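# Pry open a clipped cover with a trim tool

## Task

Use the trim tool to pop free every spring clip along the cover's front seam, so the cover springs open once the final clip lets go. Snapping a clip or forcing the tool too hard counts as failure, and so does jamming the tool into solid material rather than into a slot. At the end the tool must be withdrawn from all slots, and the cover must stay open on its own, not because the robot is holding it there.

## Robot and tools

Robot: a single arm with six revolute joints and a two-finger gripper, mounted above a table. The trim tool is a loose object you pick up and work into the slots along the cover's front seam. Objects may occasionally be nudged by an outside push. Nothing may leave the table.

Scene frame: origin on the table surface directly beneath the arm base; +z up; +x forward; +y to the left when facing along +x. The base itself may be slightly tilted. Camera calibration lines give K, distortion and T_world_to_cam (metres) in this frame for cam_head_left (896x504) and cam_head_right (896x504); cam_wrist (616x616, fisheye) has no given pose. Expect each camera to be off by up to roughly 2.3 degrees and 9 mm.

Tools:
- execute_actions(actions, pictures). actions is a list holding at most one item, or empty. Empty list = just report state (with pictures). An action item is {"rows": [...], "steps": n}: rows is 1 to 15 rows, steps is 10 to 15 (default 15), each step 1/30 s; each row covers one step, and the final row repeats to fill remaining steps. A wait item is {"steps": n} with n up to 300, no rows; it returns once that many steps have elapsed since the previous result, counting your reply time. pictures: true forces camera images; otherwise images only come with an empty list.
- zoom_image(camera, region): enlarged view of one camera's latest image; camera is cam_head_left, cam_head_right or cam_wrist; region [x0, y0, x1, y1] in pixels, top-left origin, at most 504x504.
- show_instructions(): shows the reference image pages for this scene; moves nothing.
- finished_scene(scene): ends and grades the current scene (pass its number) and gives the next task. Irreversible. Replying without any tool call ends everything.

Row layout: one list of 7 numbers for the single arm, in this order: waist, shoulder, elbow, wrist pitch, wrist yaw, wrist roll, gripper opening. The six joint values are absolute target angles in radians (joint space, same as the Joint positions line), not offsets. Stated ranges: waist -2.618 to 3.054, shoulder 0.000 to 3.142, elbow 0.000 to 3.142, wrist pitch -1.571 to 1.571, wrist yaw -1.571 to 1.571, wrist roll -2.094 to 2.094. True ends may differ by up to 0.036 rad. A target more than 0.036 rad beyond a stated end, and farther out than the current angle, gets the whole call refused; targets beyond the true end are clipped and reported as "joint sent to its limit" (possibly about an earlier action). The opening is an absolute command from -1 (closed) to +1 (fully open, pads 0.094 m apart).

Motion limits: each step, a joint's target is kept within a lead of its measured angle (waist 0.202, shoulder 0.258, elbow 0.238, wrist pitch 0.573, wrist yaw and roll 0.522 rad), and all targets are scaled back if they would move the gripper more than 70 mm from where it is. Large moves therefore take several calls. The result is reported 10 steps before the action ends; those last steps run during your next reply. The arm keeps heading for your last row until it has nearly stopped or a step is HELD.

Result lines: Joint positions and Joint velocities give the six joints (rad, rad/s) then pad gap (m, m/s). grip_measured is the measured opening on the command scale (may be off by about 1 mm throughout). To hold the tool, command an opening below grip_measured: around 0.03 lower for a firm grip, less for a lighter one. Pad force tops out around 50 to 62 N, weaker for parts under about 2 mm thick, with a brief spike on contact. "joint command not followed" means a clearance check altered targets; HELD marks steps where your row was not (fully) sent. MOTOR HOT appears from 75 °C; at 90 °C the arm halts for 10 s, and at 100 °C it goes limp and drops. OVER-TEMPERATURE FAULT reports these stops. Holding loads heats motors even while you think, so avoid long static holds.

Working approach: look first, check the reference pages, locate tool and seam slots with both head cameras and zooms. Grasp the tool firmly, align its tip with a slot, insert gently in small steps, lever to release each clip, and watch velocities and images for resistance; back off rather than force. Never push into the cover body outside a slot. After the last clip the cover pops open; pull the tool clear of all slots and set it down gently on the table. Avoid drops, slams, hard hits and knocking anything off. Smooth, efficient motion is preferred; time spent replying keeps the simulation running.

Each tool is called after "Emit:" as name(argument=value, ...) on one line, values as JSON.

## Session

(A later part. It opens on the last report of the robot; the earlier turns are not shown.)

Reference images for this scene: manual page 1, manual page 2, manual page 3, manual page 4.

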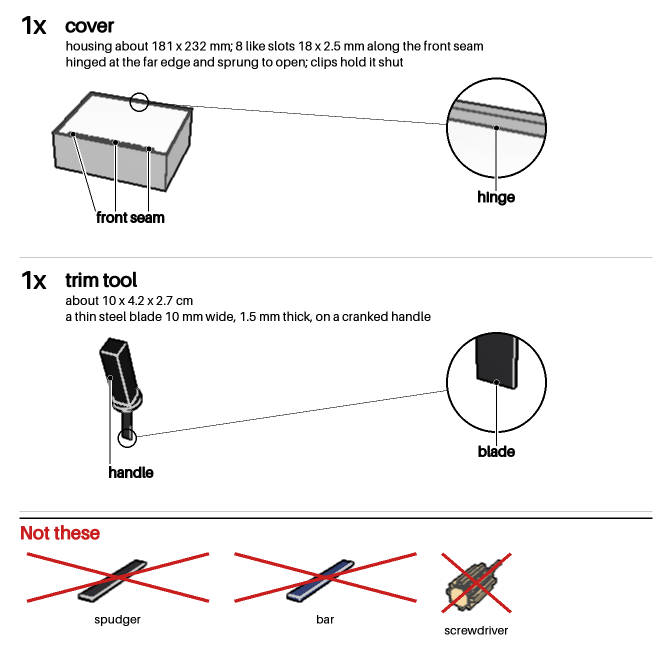

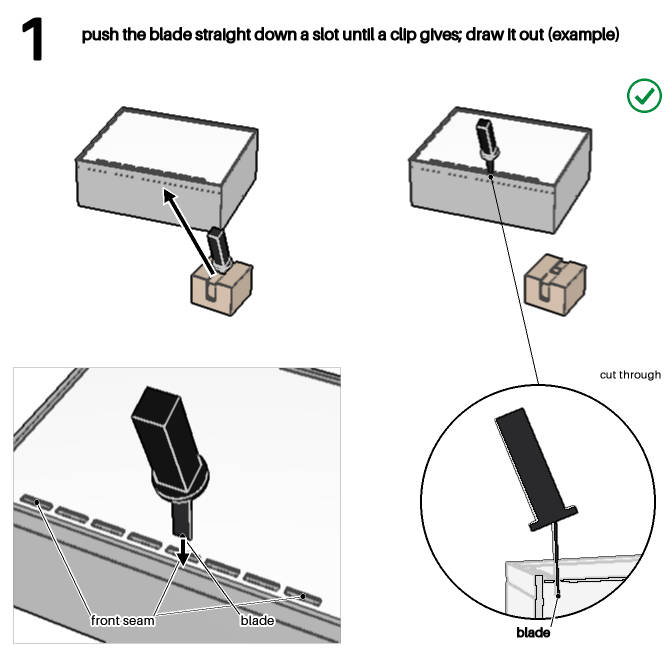

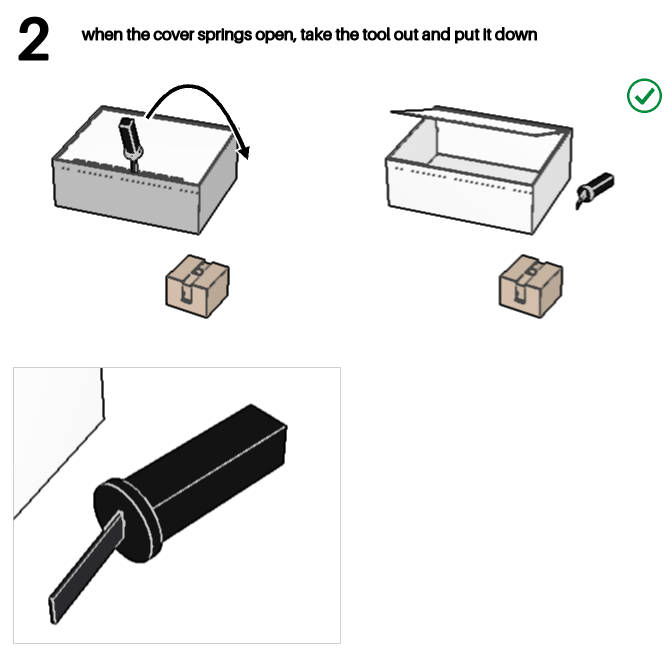

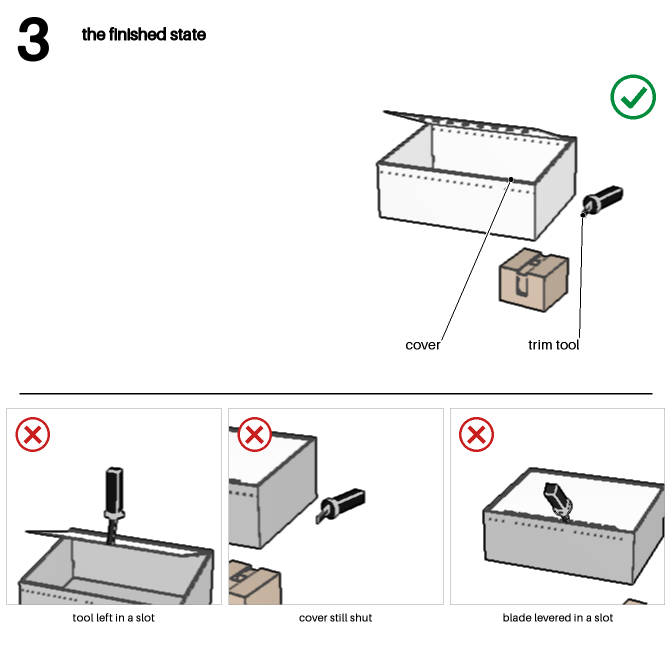

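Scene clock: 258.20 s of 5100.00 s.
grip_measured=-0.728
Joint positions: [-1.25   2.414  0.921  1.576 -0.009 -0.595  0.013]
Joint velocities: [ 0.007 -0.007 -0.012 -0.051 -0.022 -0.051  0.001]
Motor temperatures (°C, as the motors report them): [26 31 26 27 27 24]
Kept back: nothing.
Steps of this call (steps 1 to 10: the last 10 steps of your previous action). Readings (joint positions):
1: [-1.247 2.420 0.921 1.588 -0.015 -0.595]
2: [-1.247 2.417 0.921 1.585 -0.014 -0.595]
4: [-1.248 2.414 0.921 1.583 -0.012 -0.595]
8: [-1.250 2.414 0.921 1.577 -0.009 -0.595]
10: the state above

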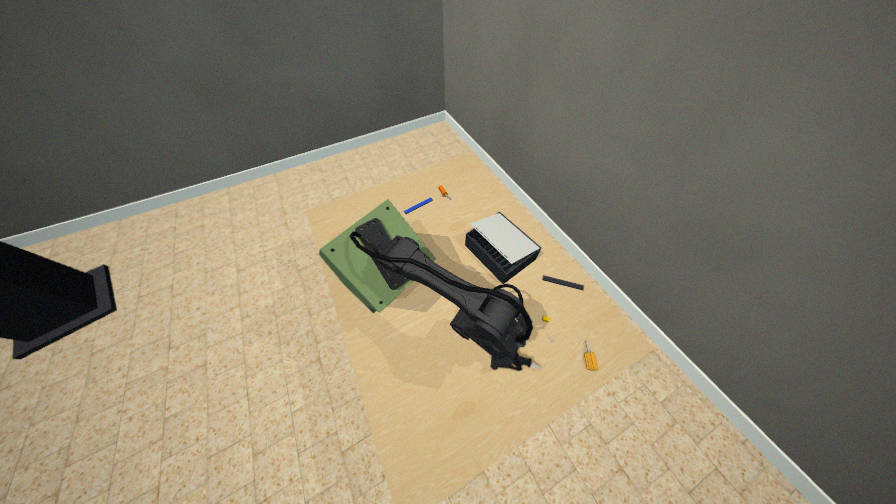

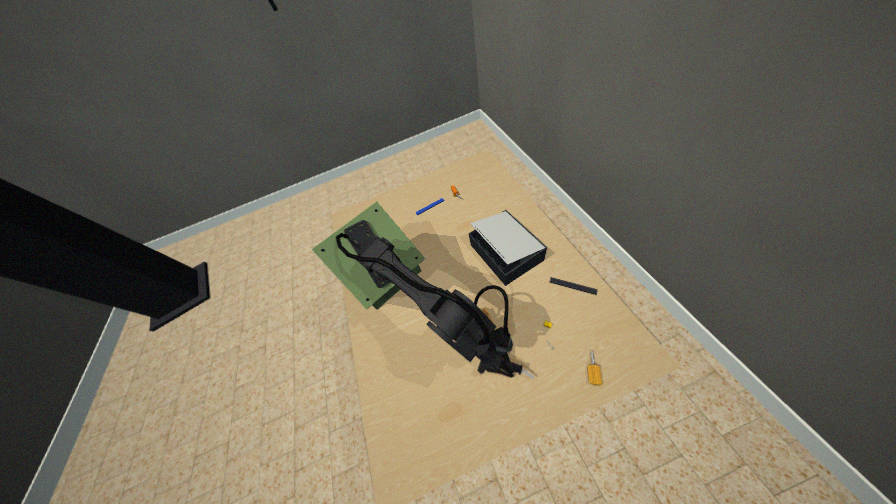

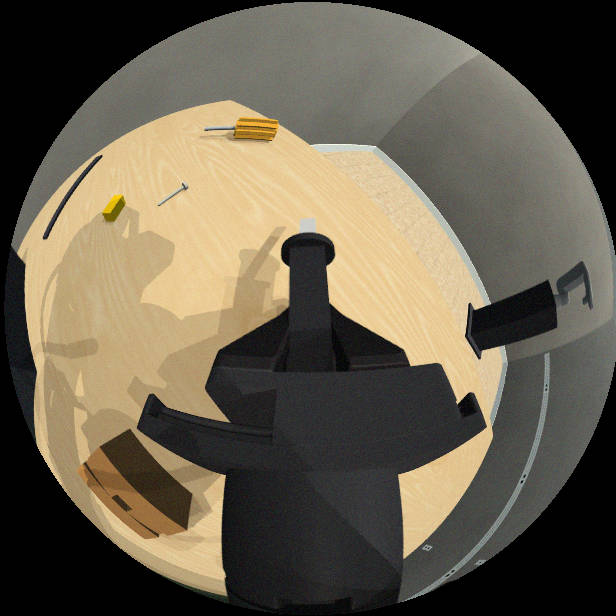

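Emit:
execute_actions(actions=[{"rows": [[-1.26,2.40,0.92,1.53,0,-0.59,-0.77],[-1.26,2.40,0.92,1.51,0,-0.59,-0.77],[-1.26,2.40,0.92,1.49,0,-0.59,-0.77],[-1.26,2.40,0.92,1.47,0,-0.59,-0.77],[-1.26,2.40,0.92,1.45,0,-0.59,-0.77],[-1.26,2.40,0.92,1.43,0,-0.59,-0.77],[-1.26,2.40,0.92,1.41,0,-0.59,-0.77],[-1.26,2.40,0.92,1.39,0,-0.59,-0.77]], "steps": 15}])

Emit:
execute_actions(actions=[{"steps": 12}], pictures=true)

Emit:
zoom_image(camera="cam_head_right", region=[440,290,580,400])

Scene clock: 259.17 s of 5100.00 s.
grip_measured=-0.728
Joint positions: [-1.25   2.408  0.921  1.561 -0.008 -0.595  0.013]
Joint velocities: [-0.002 -0.1   -0.007 -0.227  0.007  0.007  0.   ]
Motor temperatures (°C, as the motors report them): [26 31 26 28 27 24]
Steps of this call (steps 1 to 24: the robot went on to your last target; steps 25 to 29: the first 5 steps of this action). Readings (joint positions):
25: [-1.250 2.414 0.921 1.574 -0.008 -0.595]
26: [-1.250 2.414 0.921 1.573 -0.008 -0.595]
28: [-1.250 2.411 0.921 1.567 -0.008 -0.595]
29: the state above

Scene clock: 259.57 s of 5100.00 s.
grip_measured=-0.728
Joint positions: [-1.25   2.391  0.921  1.525 -0.008 -0.595  0.013]
Joint velocities: [-0.002 -0.002  0.007  0.007 -0.007 -0.051 -0.   ]
Motor temperatures (°C, as the motors report them): [26 31 26 28 27 24]
Kept back: nothing.
Steps of this call (steps 1 to 10: the last 10 steps of your previous action; steps 11 to 12: the robot went on to your last target). Readings (joint positions):
1: [-1.250 2.405 0.921 1.554 -0.008 -0.595]
2: [-1.250 2.402 0.921 1.547 -0.008 -0.595]
4: [-1.250 2.396 0.921 1.535 -0.008 -0.595]
8: [-1.250 2.391 0.921 1.526 -0.008 -0.595]
12: the state above

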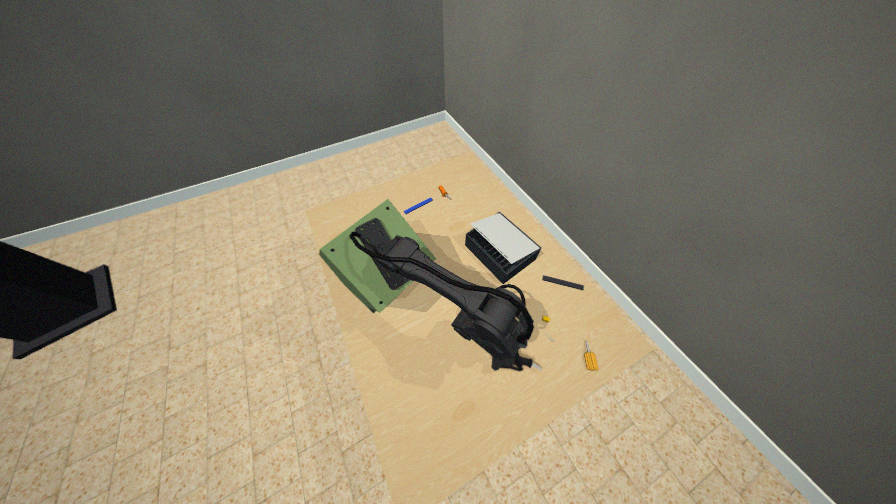

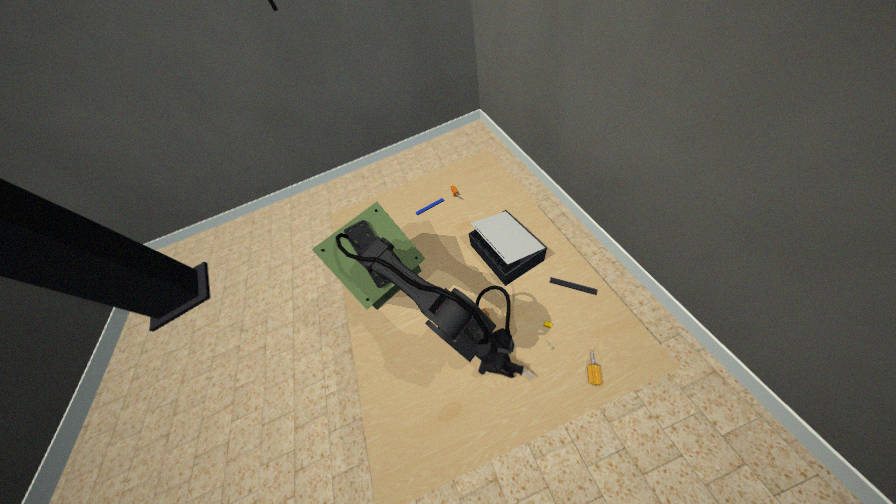

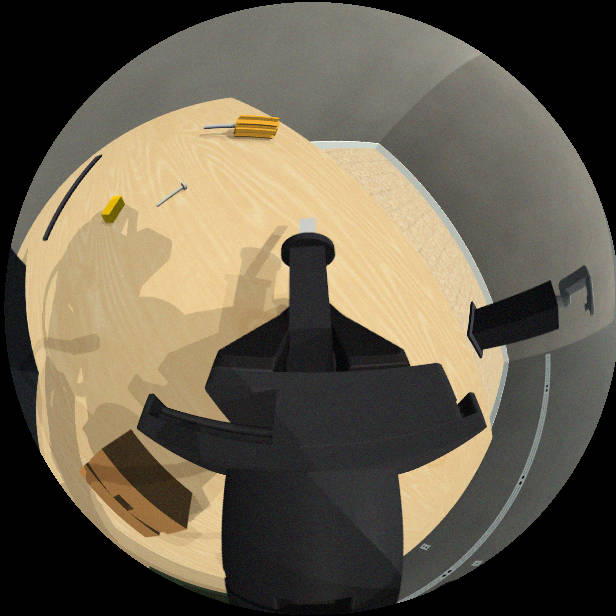

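Region (440, 290, 580, 400) of cam_head_right's 896x504 image, scaled by 3.600, with more detail than that image has; it fills the top 396 rows of this view, and the rest is white.

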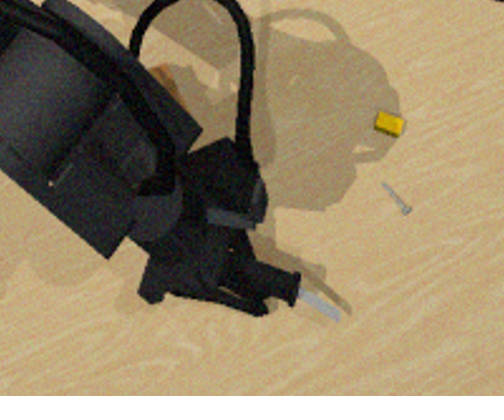

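Emit:
execute_actions(actions=[{"rows": [[-1.26,2.385,0.92,1.535,0,-0.59,-0.77],[-1.26,2.385,0.92,1.535,0,-0.59,-0.77],[-1.26,2.385,0.92,1.535,0,-0.59,-0.72],[-1.26,2.385,0.92,1.535,0,-0.59,-0.65],[-1.26,2.385,0.92,1.535,0,-0.59,-0.55],[-1.26,2.38,0.92,1.535,0,-0.59,-0.4],[-1.26,2.375,0.92,1.535,0,-0.59,-0.2]], "steps": 15}])

Emit:
execute_actions(actions=[{"steps": 15}], pictures=true)

Emit:
zoom_image(camera="cam_head_right", region=[440,290,580,400])

Scene clock: 260.37 s of 5100.00 s.
grip_measured=-0.592
Joint positions: [-1.25   2.39   0.921  1.536 -0.008 -0.595  0.019]
Joint velocities: [ 0.002  0.002 -0.012  0.081 -0.007  0.037  0.08 ]
Motor temperatures (°C, as the motors report them): [25 31 26 28 27 24]
Steps of this call (steps 1 to 19: the robot went on to your last target; steps 20 to 24: the first 5 steps of this action). Readings (joint positions):
20: [-1.250 2.390 0.921 1.531 -0.008 -0.595]
21: [-1.250 2.390 0.921 1.531 -0.008 -0.595]
23: [-1.250 2.390 0.921 1.533 -0.008 -0.595]
24: the state above

Scene clock: 260.87 s of 5100.00 s.
grip_measured=-0.202
Joint positions: [-1.25   2.386  0.921  1.547 -0.006 -0.595  0.037]
Joint velocities: [ 0.012  0.002 -0.002 -0.022 -0.022  0.007  0.   ]
Motor temperatures (°C, as the motors report them): [25 31 26 28 27 24]
Kept back: nothing.
Steps of this call (steps 1 to 10: the last 10 steps of your previous action; steps 11 to 15: the robot went on to your last target). Readings (joint positions):
1: [-1.250 2.390 0.921 1.541 -0.007 -0.595]
2: [-1.250 2.389 0.921 1.546 -0.006 -0.595]
4: [-1.250 2.386 0.921 1.547 -0.006 -0.595]
8: [-1.250 2.386 0.921 1.547 -0.006 -0.595]
15: the state above

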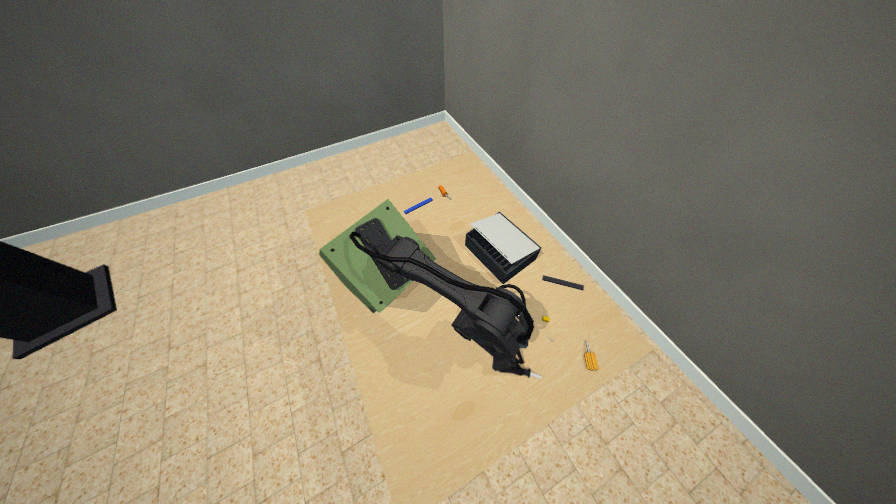

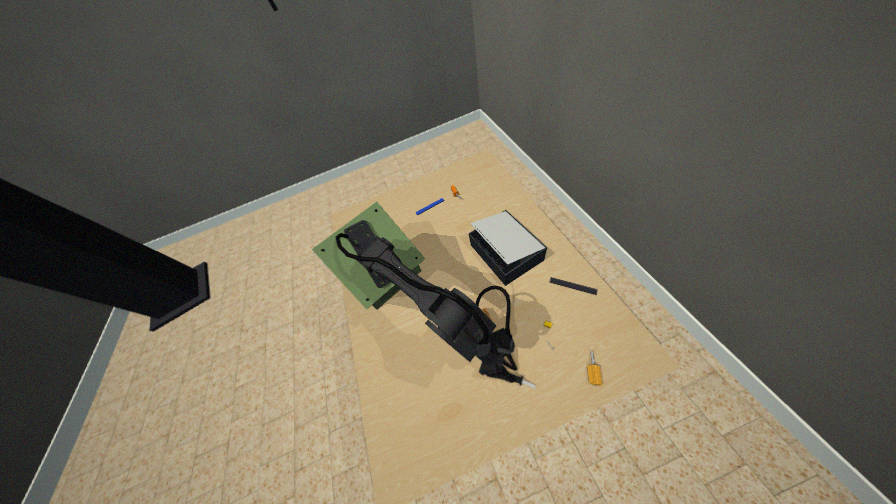

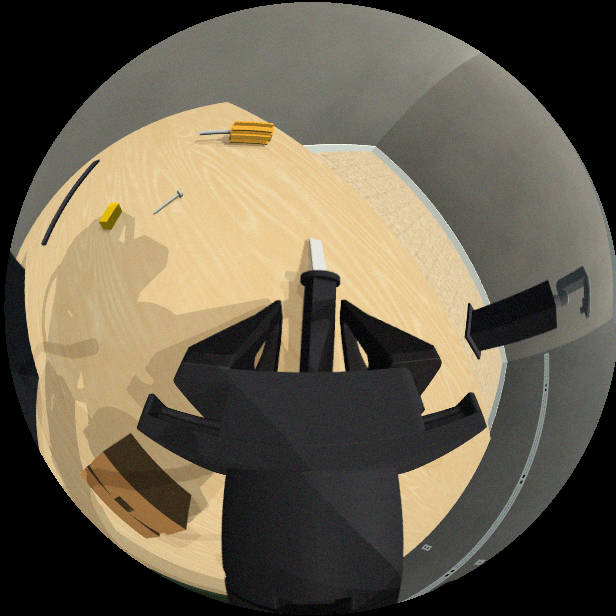

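Region (440, 290, 580, 400) of cam_head_right's 896x504 image, scaled by 3.600, with more detail than that image has; it fills the top 396 rows of this view, and the rest is white.

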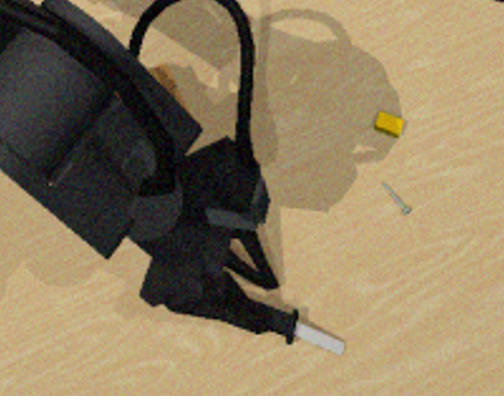

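Tool is down on the table. Lift the arm away.

Emit:
execute_actions(actions=[{"rows": [[-1.26,2.36,0.92,1.535,0,-0.59,0.1],[-1.26,2.33,0.92,1.535,0,-0.59,0.2],[-1.26,2.29,0.92,1.535,0,-0.59,0.2],[-1.26,2.25,0.92,1.535,0,-0.59,0.2],[-1.26,2.2,0.92,1.535,0,-0.59,0.2],[-1.26,2.15,0.92,1.535,0,-0.59,0.2]], "steps": 15}])

Emit:
execute_actions(actions=[{"steps": 15}], pictures=true)

Scene clock: 261.43 s of 5100.00 s.
grip_measured=+0.197
Joint positions: [-1.25   2.312  0.921  1.53  -0.005 -0.595  0.056]
Joint velocities: [-0.007 -0.969 -0.007 -0.212 -0.051  0.007  0.002]
Motor temperatures (°C, as the motors report them): [25 31 26 28 27 24]
Steps of this call (steps 1 to 12: the robot went on to your last target; steps 13 to 17: the first 5 steps of this action). Readings (joint positions):
13: [-1.250 2.385 0.921 1.550 -0.005 -0.595]
14: [-1.250 2.377 0.921 1.551 -0.005 -0.595]
16: [-1.250 2.342 0.921 1.537 -0.005 -0.595]
17: the state above

Scene clock: 261.93 s of 5100.00 s.
grip_measured=+0.198
Joint positions: [-1.25   2.134  0.921  1.56  -0.005 -0.595  0.056]
Joint velocities: [-0.012 -0.002 -0.002  0.007 -0.022  0.022 -0.   ]
Motor temperatures (°C, as the motors report them): [25 31 26 28 27 24]
Kept back: nothing.
Steps of this call (steps 1 to 10: the last 10 steps of your previous action; steps 11 to 15: the robot went on to your last target). Readings (joint positions):
1: [-1.250 2.273 0.921 1.523 -0.005 -0.595]
2: [-1.250 2.232 0.921 1.523 -0.005 -0.595]
4: [-1.250 2.163 0.921 1.540 -0.005 -0.595]
8: [-1.250 2.129 0.921 1.567 -0.005 -0.595]
15: the state above

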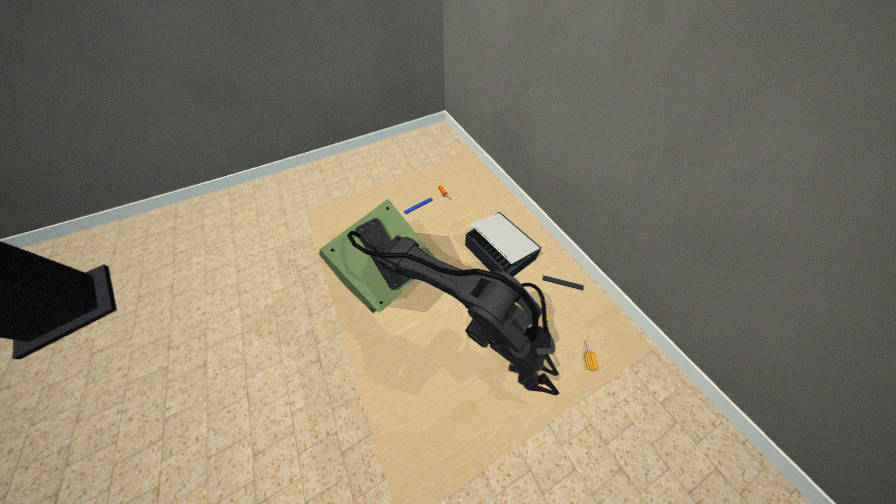

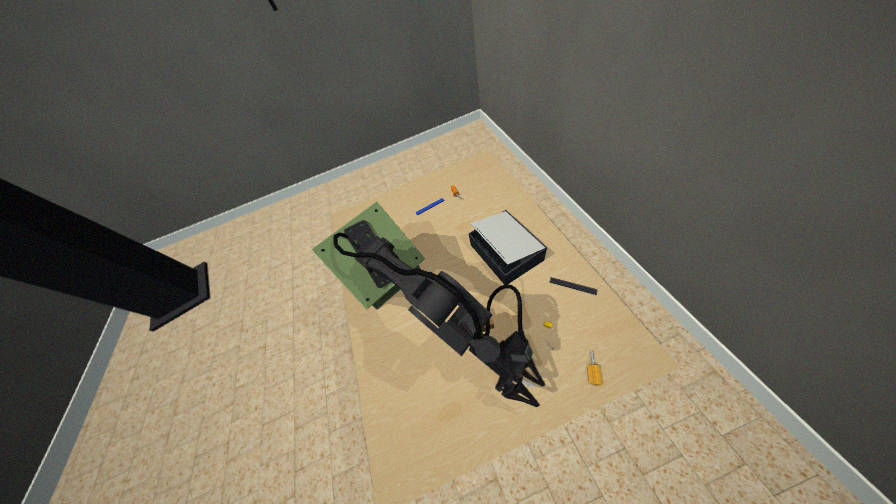

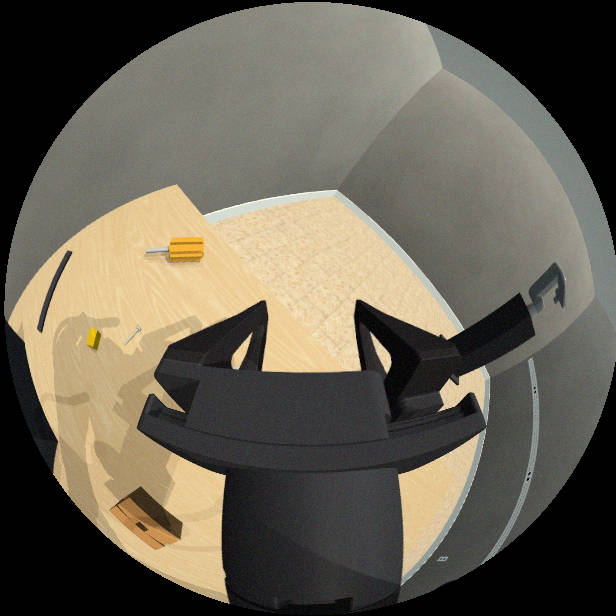

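Cover is open, the tool is lying on the table, and the arm is clear.

Emit:
finished_scene(scene=2)

The scene is finished: the task was done.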